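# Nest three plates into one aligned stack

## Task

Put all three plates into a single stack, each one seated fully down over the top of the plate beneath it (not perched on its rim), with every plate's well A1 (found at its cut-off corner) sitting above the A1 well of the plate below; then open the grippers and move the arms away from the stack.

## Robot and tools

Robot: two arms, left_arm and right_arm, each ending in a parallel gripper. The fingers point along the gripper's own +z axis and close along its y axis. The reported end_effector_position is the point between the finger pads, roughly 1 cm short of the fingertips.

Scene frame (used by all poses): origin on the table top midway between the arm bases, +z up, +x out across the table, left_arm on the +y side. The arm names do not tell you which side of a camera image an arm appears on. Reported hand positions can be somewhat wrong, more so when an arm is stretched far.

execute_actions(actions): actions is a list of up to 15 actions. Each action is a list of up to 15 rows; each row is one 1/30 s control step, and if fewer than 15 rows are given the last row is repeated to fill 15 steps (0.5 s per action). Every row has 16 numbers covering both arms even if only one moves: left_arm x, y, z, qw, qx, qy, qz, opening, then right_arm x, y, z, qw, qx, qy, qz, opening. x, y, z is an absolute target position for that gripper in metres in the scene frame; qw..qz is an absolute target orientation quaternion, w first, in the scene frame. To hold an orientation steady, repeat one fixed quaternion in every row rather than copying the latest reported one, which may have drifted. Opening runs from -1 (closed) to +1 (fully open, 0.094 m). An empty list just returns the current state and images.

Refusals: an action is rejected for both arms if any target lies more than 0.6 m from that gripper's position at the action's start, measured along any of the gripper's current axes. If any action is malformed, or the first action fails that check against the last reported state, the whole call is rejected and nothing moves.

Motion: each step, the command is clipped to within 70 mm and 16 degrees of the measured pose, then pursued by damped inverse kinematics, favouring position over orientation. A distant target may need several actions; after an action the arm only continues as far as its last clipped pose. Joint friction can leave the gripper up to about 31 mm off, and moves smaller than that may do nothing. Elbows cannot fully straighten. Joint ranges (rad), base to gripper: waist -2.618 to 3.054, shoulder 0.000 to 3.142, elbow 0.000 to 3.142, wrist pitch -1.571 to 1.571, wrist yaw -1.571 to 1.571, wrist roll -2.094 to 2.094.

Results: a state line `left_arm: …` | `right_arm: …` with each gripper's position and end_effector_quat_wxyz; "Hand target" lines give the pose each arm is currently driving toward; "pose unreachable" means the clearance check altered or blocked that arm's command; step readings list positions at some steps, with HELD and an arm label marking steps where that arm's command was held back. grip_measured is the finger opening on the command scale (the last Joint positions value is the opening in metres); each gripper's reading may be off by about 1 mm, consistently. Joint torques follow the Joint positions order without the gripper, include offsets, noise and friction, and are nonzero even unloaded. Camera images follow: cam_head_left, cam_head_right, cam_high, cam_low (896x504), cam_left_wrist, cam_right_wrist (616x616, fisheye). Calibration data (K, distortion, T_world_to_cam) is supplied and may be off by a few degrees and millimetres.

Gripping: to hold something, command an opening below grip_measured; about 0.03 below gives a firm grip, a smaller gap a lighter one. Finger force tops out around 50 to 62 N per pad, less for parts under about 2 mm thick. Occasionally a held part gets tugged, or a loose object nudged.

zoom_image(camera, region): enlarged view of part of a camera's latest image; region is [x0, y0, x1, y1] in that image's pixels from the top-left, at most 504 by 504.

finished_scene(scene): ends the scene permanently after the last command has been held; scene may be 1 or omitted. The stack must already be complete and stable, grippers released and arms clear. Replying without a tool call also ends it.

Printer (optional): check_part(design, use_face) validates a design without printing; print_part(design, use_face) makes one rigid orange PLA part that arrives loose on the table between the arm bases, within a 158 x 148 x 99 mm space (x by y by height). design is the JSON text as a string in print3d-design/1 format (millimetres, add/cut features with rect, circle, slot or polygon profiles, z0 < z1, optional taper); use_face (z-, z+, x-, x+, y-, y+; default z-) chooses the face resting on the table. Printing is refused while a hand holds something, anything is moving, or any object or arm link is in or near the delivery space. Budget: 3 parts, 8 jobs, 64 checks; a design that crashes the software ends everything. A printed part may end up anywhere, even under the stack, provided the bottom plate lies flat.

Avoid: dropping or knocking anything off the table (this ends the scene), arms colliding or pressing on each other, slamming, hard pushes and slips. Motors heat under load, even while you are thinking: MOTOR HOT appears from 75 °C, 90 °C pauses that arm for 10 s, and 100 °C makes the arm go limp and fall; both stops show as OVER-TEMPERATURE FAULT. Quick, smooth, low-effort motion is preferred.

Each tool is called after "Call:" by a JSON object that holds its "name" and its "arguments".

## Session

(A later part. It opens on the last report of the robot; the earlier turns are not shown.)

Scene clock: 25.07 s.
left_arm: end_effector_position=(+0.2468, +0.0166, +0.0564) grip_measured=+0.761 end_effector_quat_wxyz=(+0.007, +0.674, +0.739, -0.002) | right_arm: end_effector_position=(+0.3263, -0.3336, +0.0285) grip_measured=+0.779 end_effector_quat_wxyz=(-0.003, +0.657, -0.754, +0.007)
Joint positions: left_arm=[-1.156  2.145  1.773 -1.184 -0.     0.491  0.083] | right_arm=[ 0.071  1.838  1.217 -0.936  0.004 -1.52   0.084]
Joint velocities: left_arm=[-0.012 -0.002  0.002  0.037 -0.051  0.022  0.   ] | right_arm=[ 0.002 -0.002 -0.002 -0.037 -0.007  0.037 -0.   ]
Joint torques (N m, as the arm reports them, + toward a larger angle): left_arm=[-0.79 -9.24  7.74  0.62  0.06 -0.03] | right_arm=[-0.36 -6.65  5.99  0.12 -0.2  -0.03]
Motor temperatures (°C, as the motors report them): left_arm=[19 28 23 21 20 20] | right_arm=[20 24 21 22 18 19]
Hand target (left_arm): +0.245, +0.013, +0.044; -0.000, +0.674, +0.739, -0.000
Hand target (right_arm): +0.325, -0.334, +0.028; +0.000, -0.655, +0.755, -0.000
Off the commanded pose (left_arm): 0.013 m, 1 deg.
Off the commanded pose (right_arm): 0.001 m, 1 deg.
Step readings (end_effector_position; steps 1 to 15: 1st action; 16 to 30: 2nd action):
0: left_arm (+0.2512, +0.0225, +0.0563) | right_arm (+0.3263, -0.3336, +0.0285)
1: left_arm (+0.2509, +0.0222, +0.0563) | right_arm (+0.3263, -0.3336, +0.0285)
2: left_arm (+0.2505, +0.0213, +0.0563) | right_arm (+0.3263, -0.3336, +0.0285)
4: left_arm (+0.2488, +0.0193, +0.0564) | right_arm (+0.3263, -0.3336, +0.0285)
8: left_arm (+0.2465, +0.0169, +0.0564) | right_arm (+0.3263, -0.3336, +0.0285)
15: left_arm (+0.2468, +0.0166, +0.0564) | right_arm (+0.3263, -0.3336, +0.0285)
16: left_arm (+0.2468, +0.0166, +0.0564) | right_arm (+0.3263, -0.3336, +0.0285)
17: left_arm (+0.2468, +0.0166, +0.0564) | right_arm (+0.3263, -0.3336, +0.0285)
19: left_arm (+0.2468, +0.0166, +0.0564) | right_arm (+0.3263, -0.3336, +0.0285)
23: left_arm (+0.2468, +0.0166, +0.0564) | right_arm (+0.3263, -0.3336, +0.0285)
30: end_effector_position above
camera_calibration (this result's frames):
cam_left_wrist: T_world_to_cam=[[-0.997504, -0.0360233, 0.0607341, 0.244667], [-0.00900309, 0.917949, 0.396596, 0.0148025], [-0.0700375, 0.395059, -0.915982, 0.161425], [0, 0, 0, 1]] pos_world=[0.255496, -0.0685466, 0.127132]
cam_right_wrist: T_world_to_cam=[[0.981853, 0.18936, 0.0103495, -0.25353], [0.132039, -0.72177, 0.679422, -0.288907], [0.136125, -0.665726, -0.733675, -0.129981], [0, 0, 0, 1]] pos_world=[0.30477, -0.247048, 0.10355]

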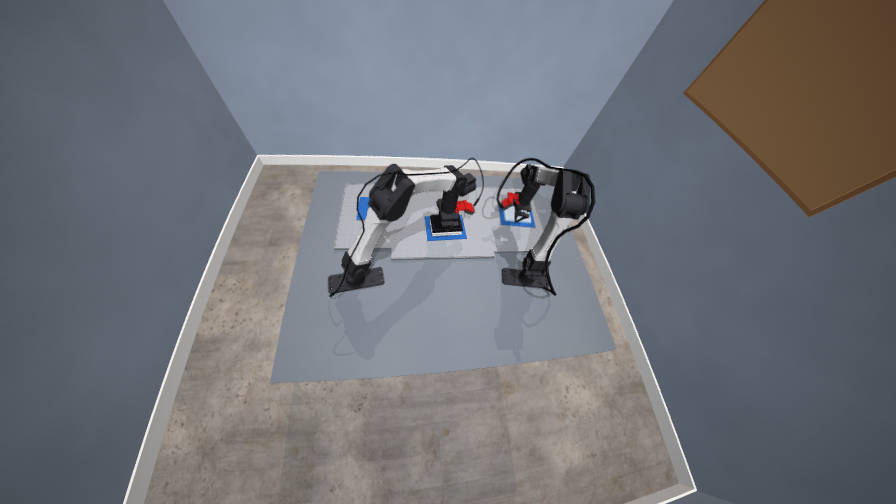

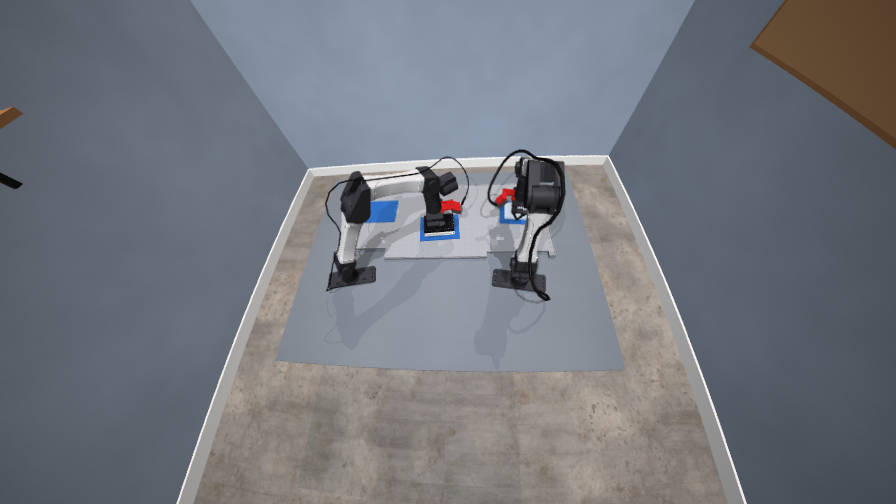

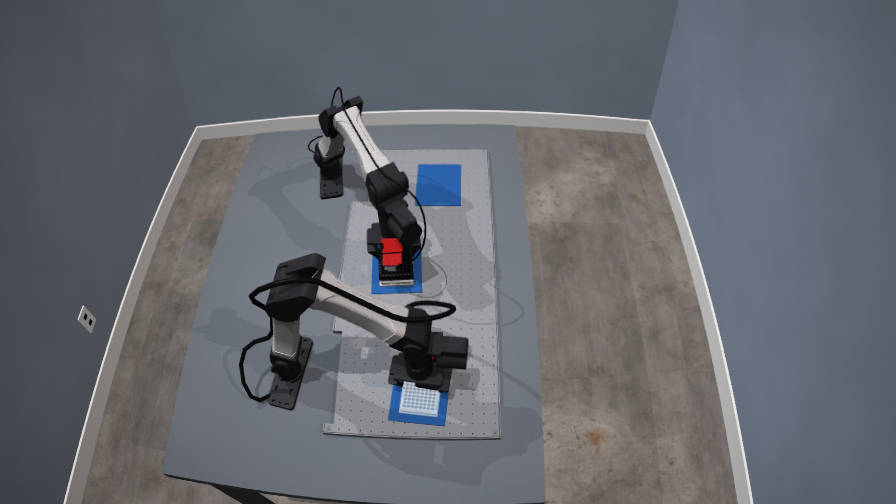

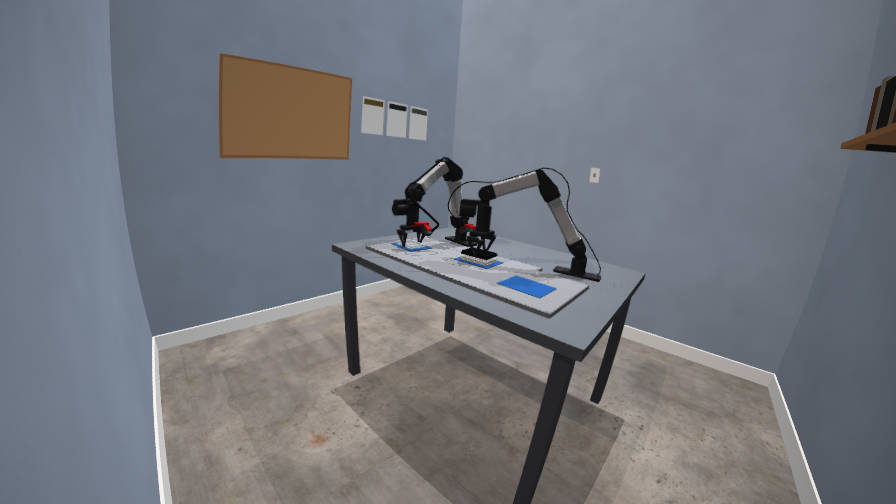

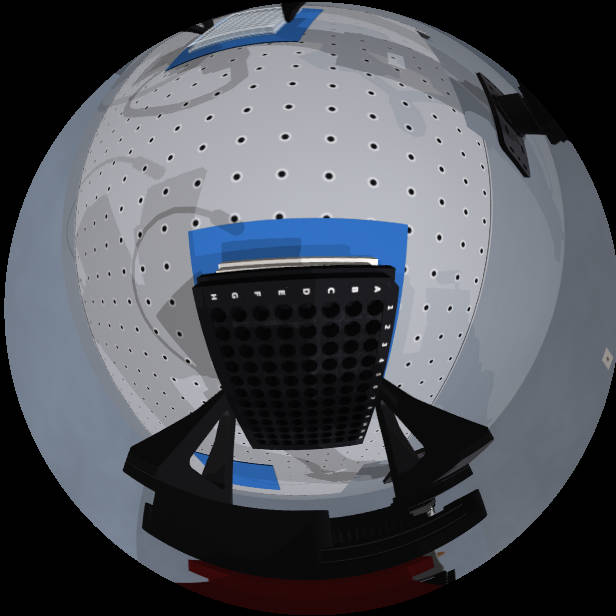

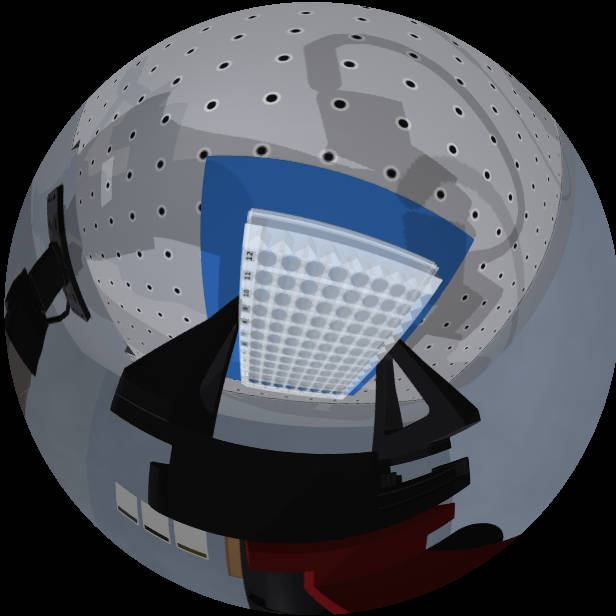

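Close; yaw slightly overshot. Descend.

Call:
{"name": "execute_actions", "arguments": {"actions": [[[0.2465,0.017,0.041,0,0.681,0.732,0,0.745,0.325,-0.334,0.028,0,-0.655,0.755,0,0.76]],[[0.2465,0.017,0.038,0,0.681,0.732,0,0.745,0.325,-0.334,0.028,0,-0.655,0.755,0,0.76]]]}}

Call:
{"name": "zoom_image", "arguments": {"camera": "cam_left_wrist", "region": [170, 200, 430, 400]}}

Call:
{"name": "zoom_image", "arguments": {"camera": "cam_high", "region": [360, 230, 430, 300]}}

Call:
{"name": "zoom_image", "arguments": {"camera": "cam_low", "region": [450, 235, 510, 275]}}

Scene clock: 26.80 s.
left_arm: end_effector_position=(+0.2474, +0.0156, +0.0516) grip_measured=+0.761 end_effector_quat_wxyz=(+0.011, +0.678, +0.735, -0.003) | right_arm: end_effector_position=(+0.3263, -0.3336, +0.0285) grip_measured=+0.779 end_effector_quat_wxyz=(-0.003, +0.657, -0.754, +0.007)
Joint positions: left_arm=[-1.156  2.145  1.754 -1.158 -0.     0.503  0.083] | right_arm=[ 0.071  1.838  1.217 -0.936  0.004 -1.52   0.084]
Joint velocities: left_arm=[ 0.012 -0.002  0.017 -0.051 -0.037  0.037  0.   ] | right_arm=[ 0.012  0.002 -0.012  0.007 -0.007 -0.037 -0.   ]
Joint torques (N m, as the arm reports them, + toward a larger angle): left_arm=[ 0.03 -9.37  6.2   0.62  0.09  0.05] | right_arm=[-0.3  -6.51  6.09  0.12 -0.19  0.03]
Motor temperatures (°C, as the motors report them): left_arm=[19 28 23 21 20 20] | right_arm=[20 24 21 22 18 19]
Hand target (left_arm): +0.246, +0.017, +0.038; -0.000, +0.681, +0.732, -0.000
Hand target (right_arm): +0.325, -0.334, +0.028; +0.000, -0.655, +0.755, -0.000
Off the commanded pose (left_arm): 0.014 m, 1 deg.
Off the commanded pose (right_arm): 0.001 m, 1 deg.
Step readings (end_effector_position; steps 1 to 15: 1st action; 16 to 30: 2nd action):
0: left_arm (+0.2468, +0.0166, +0.0564) | right_arm (+0.3263, -0.3336, +0.0285)
1: left_arm (+0.2468, +0.0165, +0.0560) | right_arm (+0.3263, -0.3336, +0.0285)
2: left_arm (+0.2469, +0.0163, +0.0554) | right_arm (+0.3263, -0.3336, +0.0285)
4: left_arm (+0.2467, +0.0166, +0.0542) | right_arm (+0.3263, -0.3336, +0.0285)
8: left_arm (+0.2469, +0.0164, +0.0537) | right_arm (+0.3263, -0.3336, +0.0285)
15: left_arm (+0.2473, +0.0158, +0.0537) | right_arm (+0.3263, -0.3336, +0.0285)
16: left_arm (+0.2474, +0.0157, +0.0534) | right_arm (+0.3263, -0.3336, +0.0285)
17: left_arm (+0.2474, +0.0157, +0.0530) | right_arm (+0.3263, -0.3336, +0.0285)
19: left_arm (+0.2471, +0.0160, +0.0520) | right_arm (+0.3263, -0.3336, +0.0285)
23: left_arm (+0.2471, +0.0161, +0.0516) | right_arm (+0.3263, -0.3336, +0.0285)
30: end_effector_position above
camera_calibration (this result's frames):
cam_left_wrist: T_world_to_cam=[[-0.998115, -0.0238591, 0.0565479, 0.245755], [0.000139853, 0.920461, 0.390835, 0.0156007], [-0.0613751, 0.390106, -0.918722, 0.155612], [0, 0, 0, 1]] pos_world=[0.25484, -0.0692016, 0.12297]
cam_right_wrist: T_world_to_cam=[[0.981853, 0.18936, 0.0103495, -0.25353], [0.132039, -0.72177, 0.679422, -0.288907], [0.136125, -0.665726, -0.733675, -0.129981], [0, 0, 0, 1]] pos_world=[0.30477, -0.247048, 0.10355]

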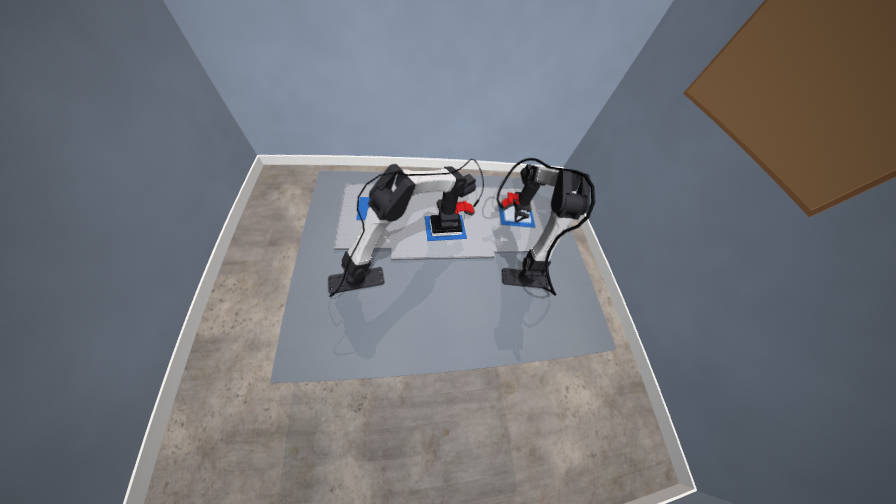

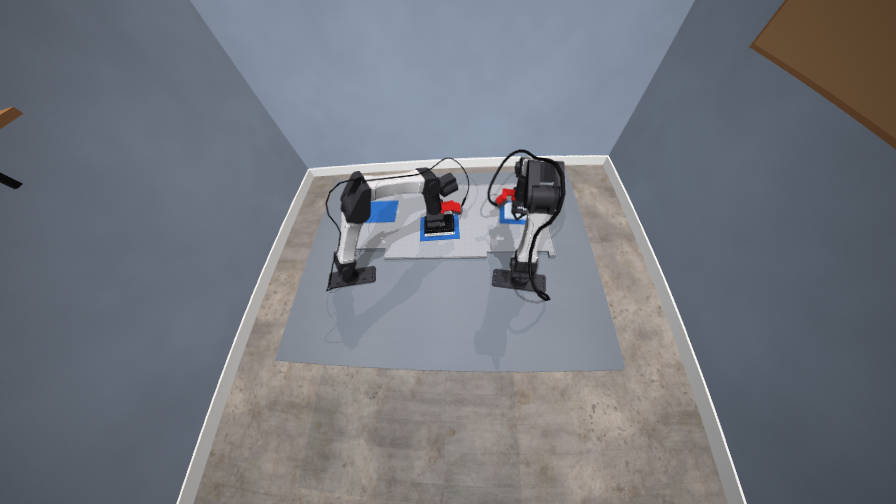

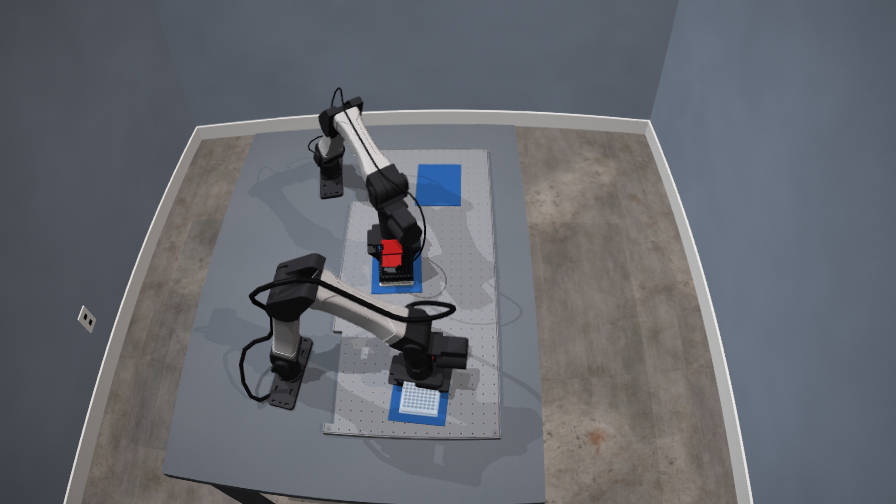

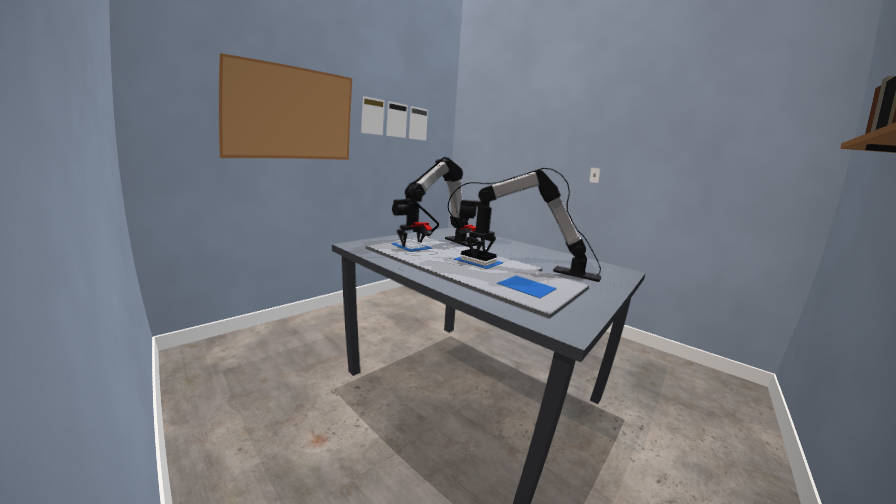

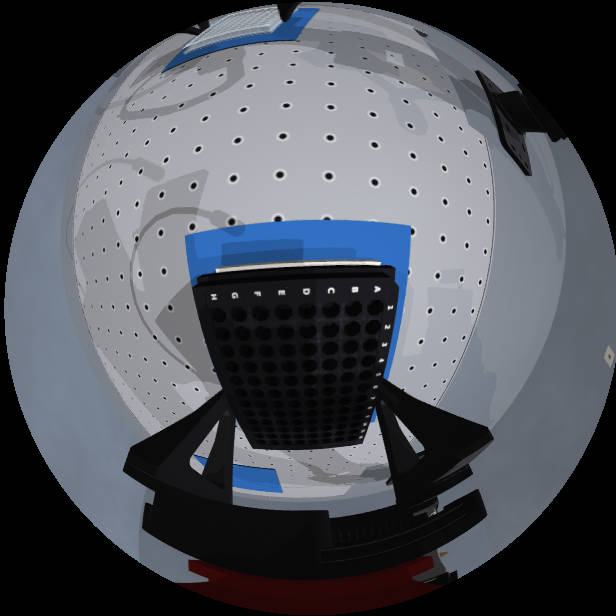

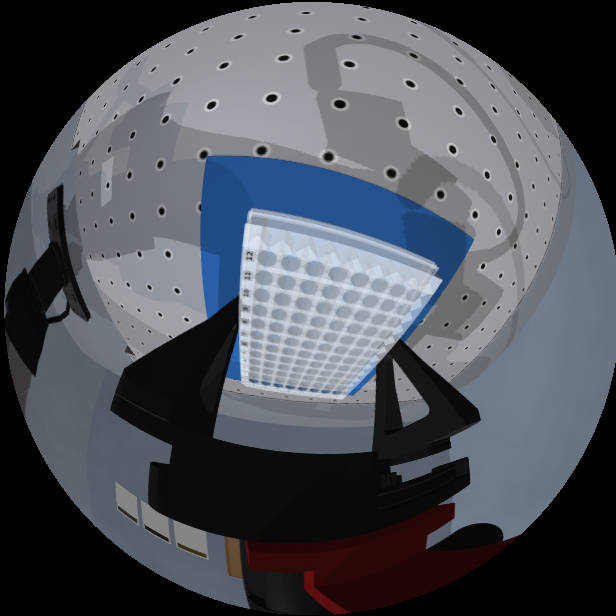

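Region (170, 200, 430, 400) of cam_left_wrist's 616x616 image, scaled by 1.938, with more detail than that image has; it fills the top 388 rows of this view, and the rest is white.

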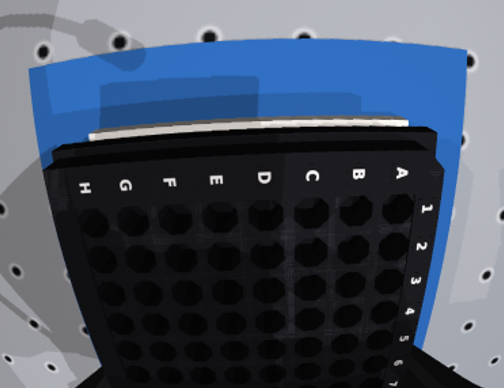

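Region (360, 230, 430, 300) of cam_high's 896x504 image, scaled by 7.200, with more detail than that image has.

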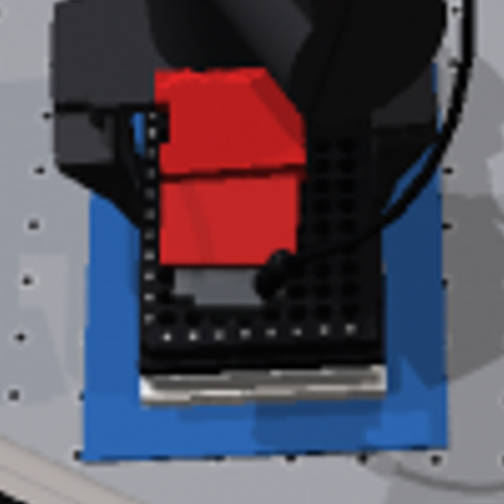

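Region (450, 235, 510, 275) of cam_low's 896x504 image, scaled by 8.400, with more detail than that image has.

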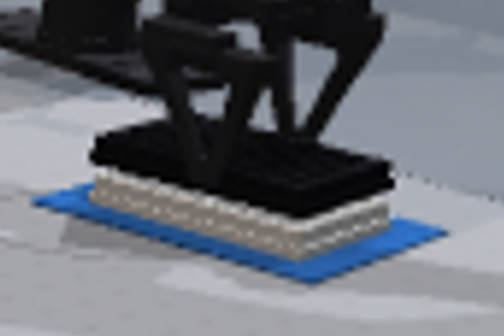

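Call:
{"name": "execute_actions", "arguments": {"actions": [[[0.246,0.018,0.035,0,0.681,0.732,0,0.745,0.325,-0.334,0.028,0,-0.655,0.755,0,0.76]],[[0.246,0.018,0.032,0,0.681,0.732,0,0.745,0.325,-0.334,0.028,0,-0.655,0.755,0,0.76]],[[0.246,0.018,0.029,0,0.681,0.732,0,0.745,0.325,-0.334,0.028,0,-0.655,0.755,0,0.76]]]}}

Call:
{"name": "zoom_image", "arguments": {"camera": "cam_left_wrist", "region": [170, 200, 430, 400]}}

Call:
{"name": "zoom_image", "arguments": {"camera": "cam_high", "region": [360, 230, 430, 300]}}

Call:
{"name": "zoom_image", "arguments": {"camera": "cam_low", "region": [450, 235, 510, 275]}}

Scene clock: 29.03 s.
left_arm: end_effector_position=(+0.2470, +0.0162, +0.0440) grip_measured=+0.761 end_effector_quat_wxyz=(+0.012, +0.678, +0.735, -0.003) | right_arm: end_effector_position=(+0.3263, -0.3336, +0.0285) grip_measured=+0.779 end_effector_quat_wxyz=(-0.003, +0.657, -0.754, +0.007)
Joint positions: left_arm=[-1.156  2.145  1.724 -1.125 -0.     0.503  0.083] | right_arm=[ 0.071  1.838  1.217 -0.936  0.004 -1.52   0.084]
Joint velocities: left_arm=[ 0.012  0.007  0.007 -0.081  0.051 -0.007 -0.   ] | right_arm=[ 0.002  0.002  0.002 -0.007 -0.007 -0.022 -0.   ]
Joint torques (N m, as the arm reports them, + toward a larger angle): left_arm=[-0.01 -9.18  6.39  0.64  0.02  0.1 ] | right_arm=[-0.46 -6.58  5.91  0.14 -0.16 -0.01]
Motor temperatures (°C, as the motors report them): left_arm=[19 29 23 21 20 20] | right_arm=[20 25 21 22 18 19]
Hand target (left_arm): +0.246, +0.018, +0.029; +0.000, +0.681, +0.732, -0.000
Hand target (right_arm): +0.325, -0.334, +0.028; +0.000, -0.655, +0.755, -0.000
Off the commanded pose (left_arm): 0.015 m, 1 deg.
Off the commanded pose (right_arm): 0.001 m, 1 deg.
Step readings (end_effector_position; steps 1 to 15: 1st action; 16 to 30: 2nd action; 31 to 45: 3rd action):
0: left_arm (+0.2475, +0.0155, +0.0516) | right_arm (+0.3263, -0.3336, +0.0285)
1: left_arm (+0.2475, +0.0155, +0.0511) | right_arm (+0.3263, -0.3336, +0.0285)
2: left_arm (+0.2473, +0.0157, +0.0502) | right_arm (+0.3263, -0.3336, +0.0285)
4: left_arm (+0.2466, +0.0168, +0.0484) | right_arm (+0.3263, -0.3336, +0.0285)
8: left_arm (+0.2463, +0.0172, +0.0476) | right_arm (+0.3263, -0.3336, +0.0285)
15: left_arm (+0.2467, +0.0167, +0.0476) | right_arm (+0.3263, -0.3336, +0.0285)
16: left_arm (+0.2468, +0.0166, +0.0474) | right_arm (+0.3263, -0.3336, +0.0285)
17: left_arm (+0.2468, +0.0165, +0.0470) | right_arm (+0.3263, -0.3336, +0.0285)
19: left_arm (+0.2467, +0.0167, +0.0461) | right_arm (+0.3263, -0.3336, +0.0285)
23: left_arm (+0.2467, +0.0167, +0.0457) | right_arm (+0.3263, -0.3336, +0.0285)
30: left_arm (+0.2469, +0.0163, +0.0458) | right_arm (+0.3263, -0.3336, +0.0285)
31: left_arm (+0.2470, +0.0162, +0.0455) | right_arm (+0.3263, -0.3336, +0.0285)
32: left_arm (+0.2471, +0.0161, +0.0451) | right_arm (+0.3263, -0.3336, +0.0285)
34: left_arm (+0.2468, +0.0165, +0.0441) | right_arm (+0.3263, -0.3336, +0.0285)
38: left_arm (+0.2469, +0.0164, +0.0440) | right_arm (+0.3263, -0.3336, +0.0285)
45: end_effector_position above
camera_calibration (this result's frames):
cam_left_wrist: T_world_to_cam=[[-0.998195, -0.0233718, 0.0553285, 0.245872], [-0.0000029344, 0.921204, 0.38908, 0.0181452], [-0.0600624, 0.388377, -0.919541, 0.148042], [0, 0, 0, 1]] pos_world=[0.25432, -0.0684652, 0.115467]
cam_right_wrist: T_world_to_cam=[[0.981853, 0.18936, 0.0103495, -0.25353], [0.132039, -0.72177, 0.679422, -0.288907], [0.136125, -0.665726, -0.733675, -0.129981], [0, 0, 0, 1]] pos_world=[0.30477, -0.247048, 0.10355]

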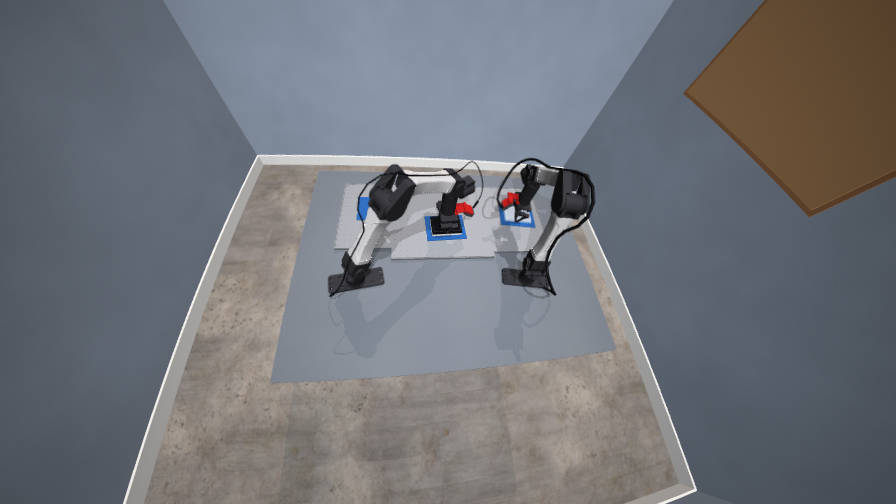

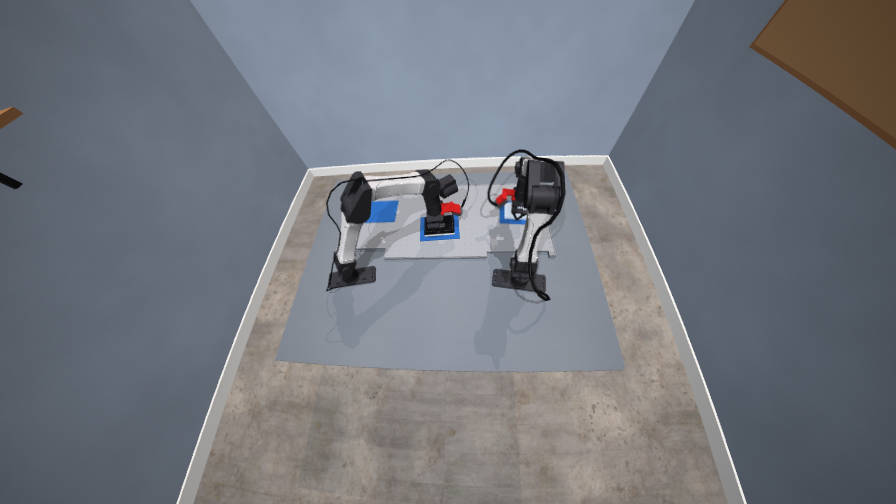

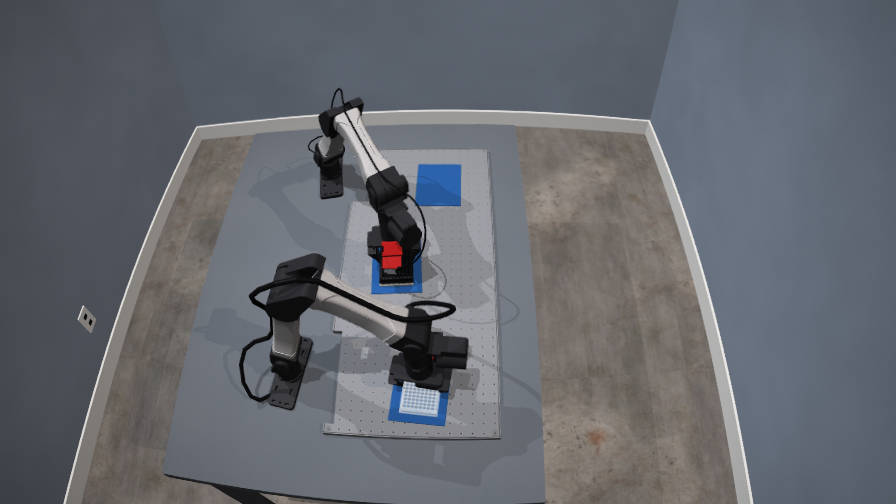

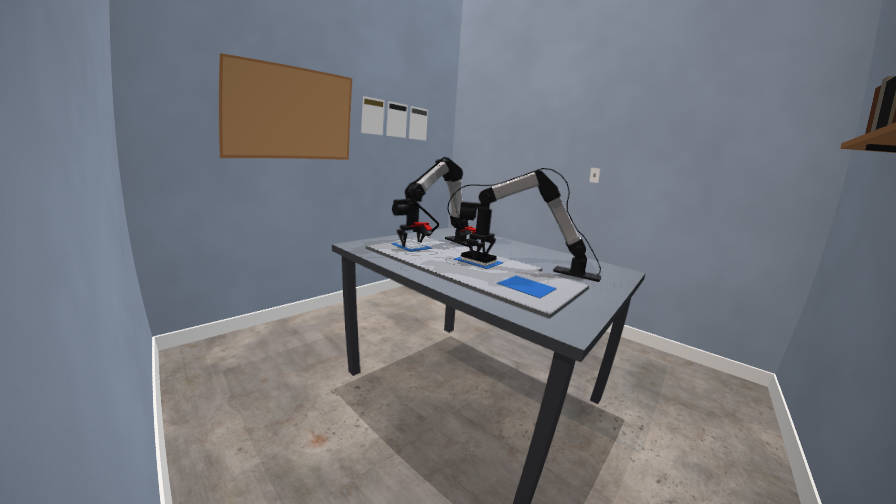

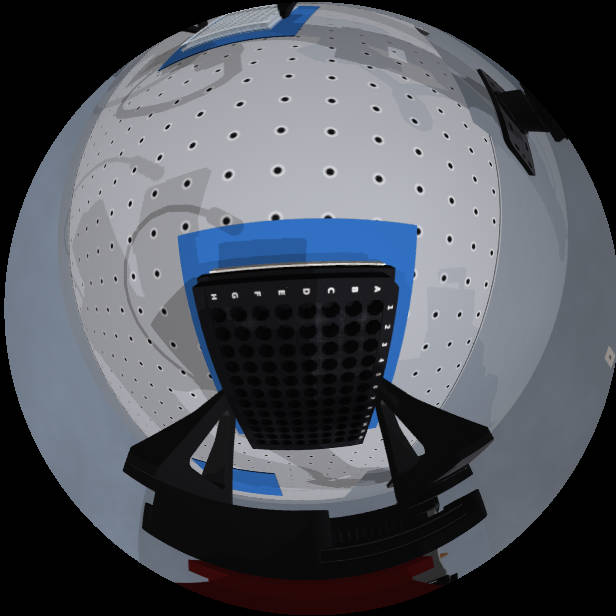

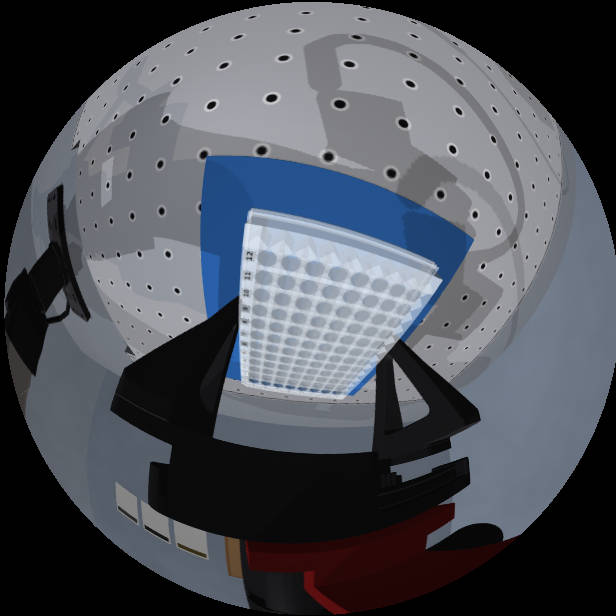

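Region (170, 200, 430, 400) of cam_left_wrist's 616x616 image, scaled by 1.938, with more detail than that image has; it fills the top 388 rows of this view, and the rest is white.

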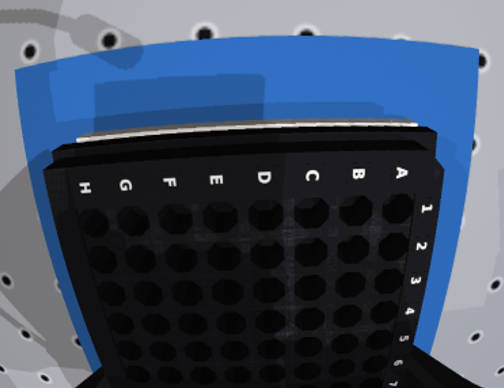

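Region (360, 230, 430, 300) of cam_high's 896x504 image, scaled by 7.200, with more detail than that image has.

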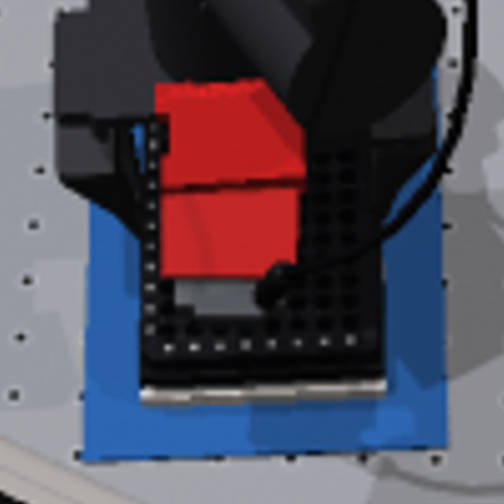

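Region (450, 235, 510, 275) of cam_low's 896x504 image, scaled by 8.400, with more detail than that image has.

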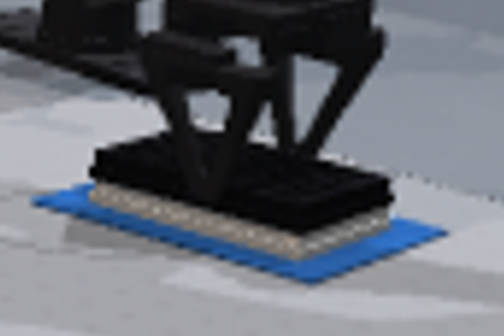

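The +y end appears to be in. Release.

Call:
{"name": "execute_actions", "arguments": {"actions": [[[0.246,0.018,0.027,0,0.681,0.732,0,0.8,0.325,-0.334,0.028,0,-0.655,0.755,0,0.75]],[[0.246,0.018,0.035,0,0.681,0.732,0,1,0.325,-0.334,0.028,0,-0.655,0.755,0,0.75]]]}}

Call:
{"name": "zoom_image", "arguments": {"camera": "cam_left_wrist", "region": [170, 200, 430, 400]}}

Call:
{"name": "zoom_image", "arguments": {"camera": "cam_high", "region": [360, 230, 430, 300]}}

Call:
{"name": "zoom_image", "arguments": {"camera": "cam_low", "region": [450, 235, 510, 275]}}

Scene clock: 30.77 s.
left_arm: end_effector_position=(+0.2471, +0.0160, +0.0440) grip_measured=+1.000 end_effector_quat_wxyz=(+0.013, +0.678, +0.735, -0.003) | right_arm: end_effector_position=(+0.3263, -0.3336, +0.0285) grip_measured=+0.777 end_effector_quat_wxyz=(-0.003, +0.657, -0.754, +0.007)
Joint positions: left_arm=[-1.156  2.145  1.724 -1.124 -0.     0.503  0.094] | right_arm=[ 0.071  1.838  1.217 -0.936  0.004 -1.52   0.083]
Joint velocities: left_arm=[-0.017  0.007 -0.012 -0.037  0.007  0.037  0.   ] | right_arm=[-0.012  0.017  0.002 -0.007  0.007  0.037 -0.001]
Joint torques (N m, as the arm reports them, + toward a larger angle): left_arm=[-0.21 -9.75  8.06  0.4   0.04  0.06] | right_arm=[-0.44 -6.62  5.91  0.14 -0.21 -0.01]
Motor temperatures (°C, as the motors report them): left_arm=[19 29 23 21 20 20] | right_arm=[20 25 21 22 18 19]
Hand target (left_arm): +0.246, +0.018, +0.035; +0.000, +0.681, +0.732, -0.000
Hand target (right_arm): +0.325, -0.334, +0.028; +0.000, -0.655, +0.755, -0.000
Off the commanded pose (left_arm): 0.009 m, 2 deg.
Off the commanded pose (right_arm): 0.001 m, 1 deg.
Step readings (end_effector_position; steps 1 to 15: 1st action; 16 to 30: 2nd action):
0: left_arm (+0.2470, +0.0162, +0.0440) | right_arm (+0.3263, -0.3336, +0.0285)
1: left_arm (+0.2470, +0.0162, +0.0440) | right_arm (+0.3263, -0.3336, +0.0285)
2: left_arm (+0.2471, +0.0160, +0.0440) | right_arm (+0.3263, -0.3336, +0.0285)
4: left_arm (+0.2471, +0.0160, +0.0440) | right_arm (+0.3263, -0.3336, +0.0285)
8: left_arm (+0.2471, +0.0160, +0.0440) | right_arm (+0.3263, -0.3336, +0.0285)
15: left_arm (+0.2471, +0.0160, +0.0440) | right_arm (+0.3263, -0.3336, +0.0285)
16: left_arm (+0.2471, +0.0160, +0.0440) | right_arm (+0.3263, -0.3336, +0.0285)
17: left_arm (+0.2471, +0.0160, +0.0440) | right_arm (+0.3263, -0.3336, +0.0285)
19: left_arm (+0.2471, +0.0160, +0.0440) | right_arm (+0.3263, -0.3336, +0.0285)
23: left_arm (+0.2471, +0.0160, +0.0440) | right_arm (+0.3263, -0.3336, +0.0285)
30: end_effector_position above
camera_calibration (this result's frames):
cam_left_wrist: T_world_to_cam=[[-0.998218, -0.0233366, 0.0549245, 0.245994], [-0.000166113, 0.921452, 0.388493, 0.0183498], [-0.0596764, 0.387791, -0.919813, 0.14804], [0, 0, 0, 1]] pos_world=[0.254393, -0.0685763, 0.115529]
cam_right_wrist: T_world_to_cam=[[0.981853, 0.18936, 0.0103495, -0.25353], [0.132039, -0.72177, 0.679422, -0.288907], [0.136125, -0.665726, -0.733675, -0.129981], [0, 0, 0, 1]] pos_world=[0.30477, -0.247048, 0.10355]

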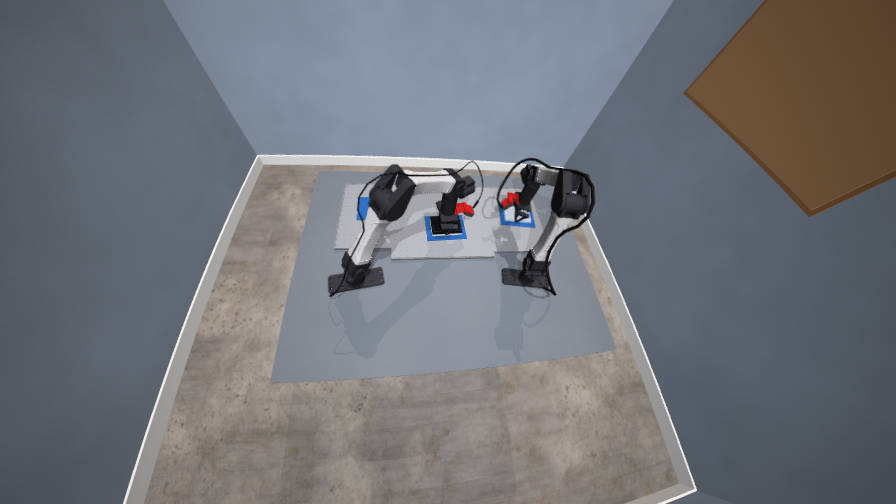

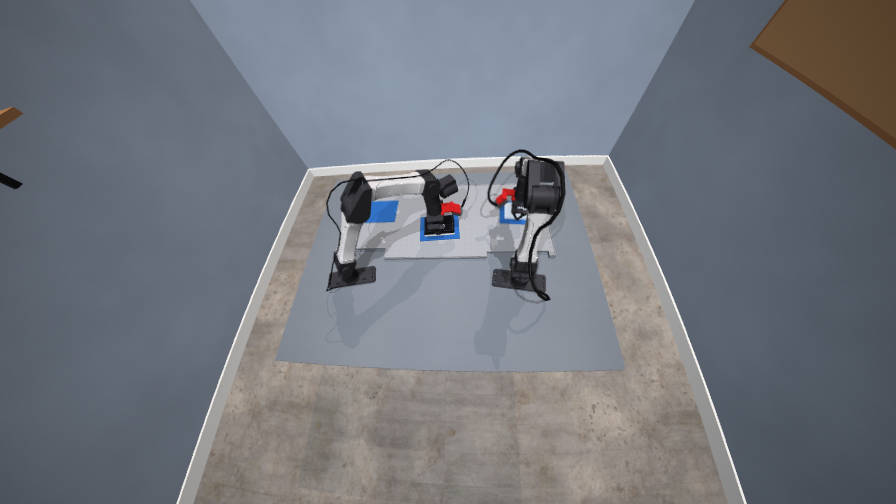

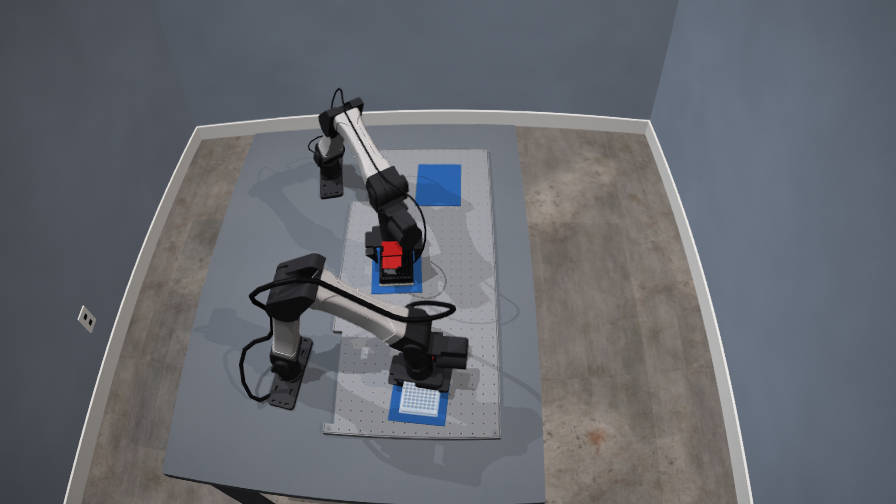

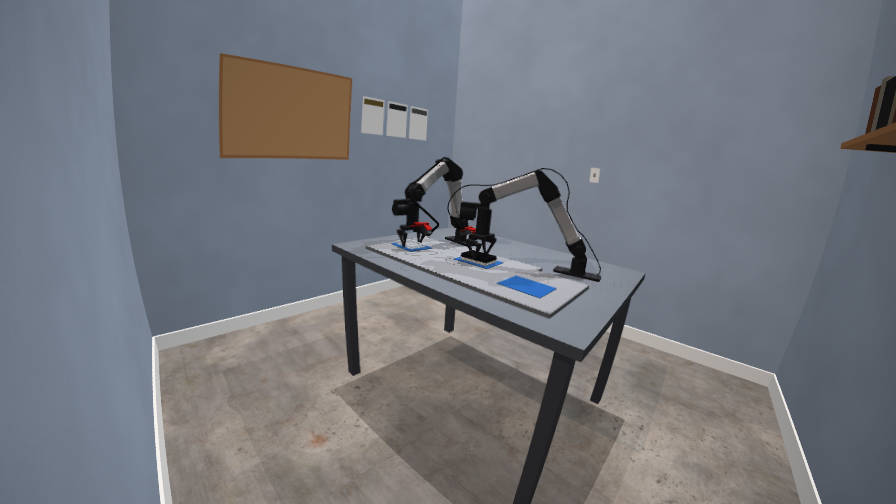

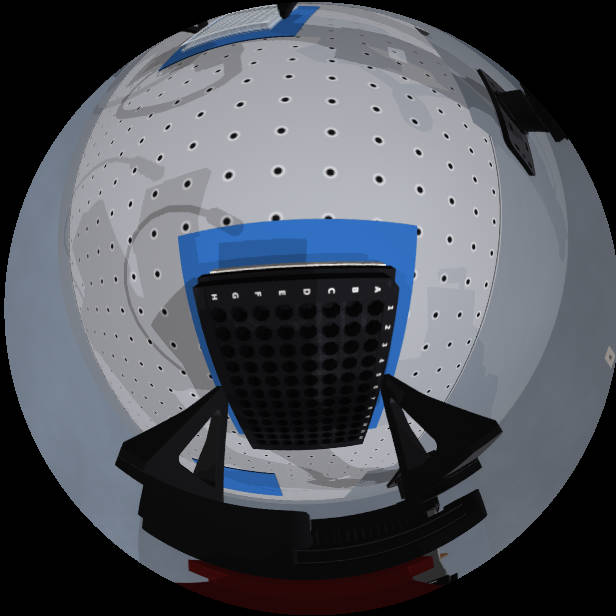

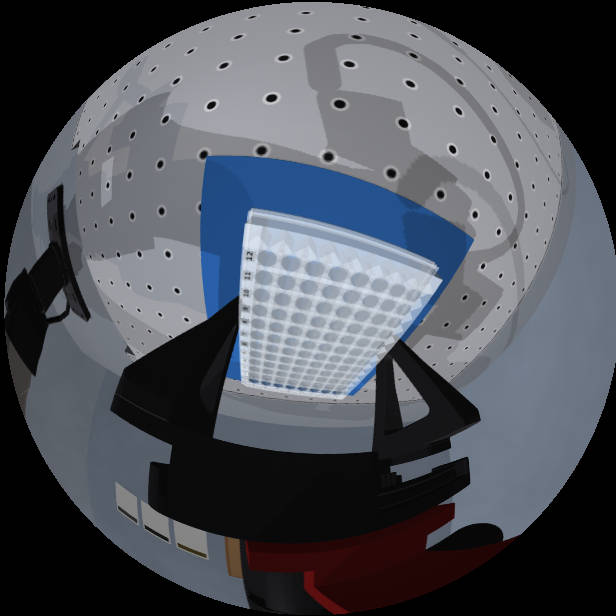

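Region (170, 200, 430, 400) of cam_left_wrist's 616x616 image, scaled by 1.938, with more detail than that image has; it fills the top 388 rows of this view, and the rest is white.

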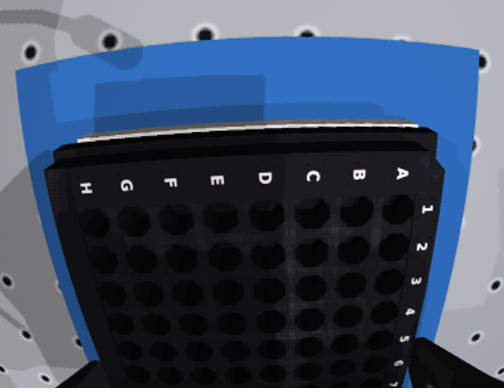

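Region (360, 230, 430, 300) of cam_high's 896x504 image, scaled by 7.200, with more detail than that image has.

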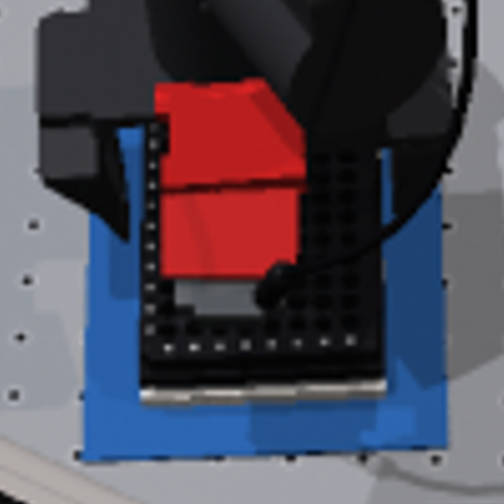

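Region (450, 235, 510, 275) of cam_low's 896x504 image, scaled by 8.400, with more detail than that image has.

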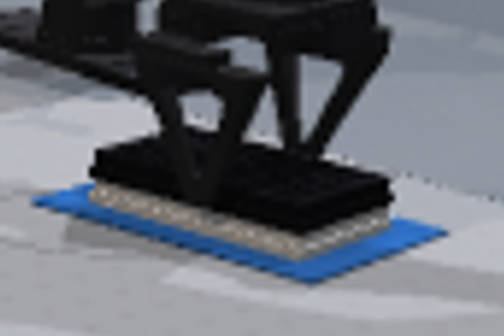

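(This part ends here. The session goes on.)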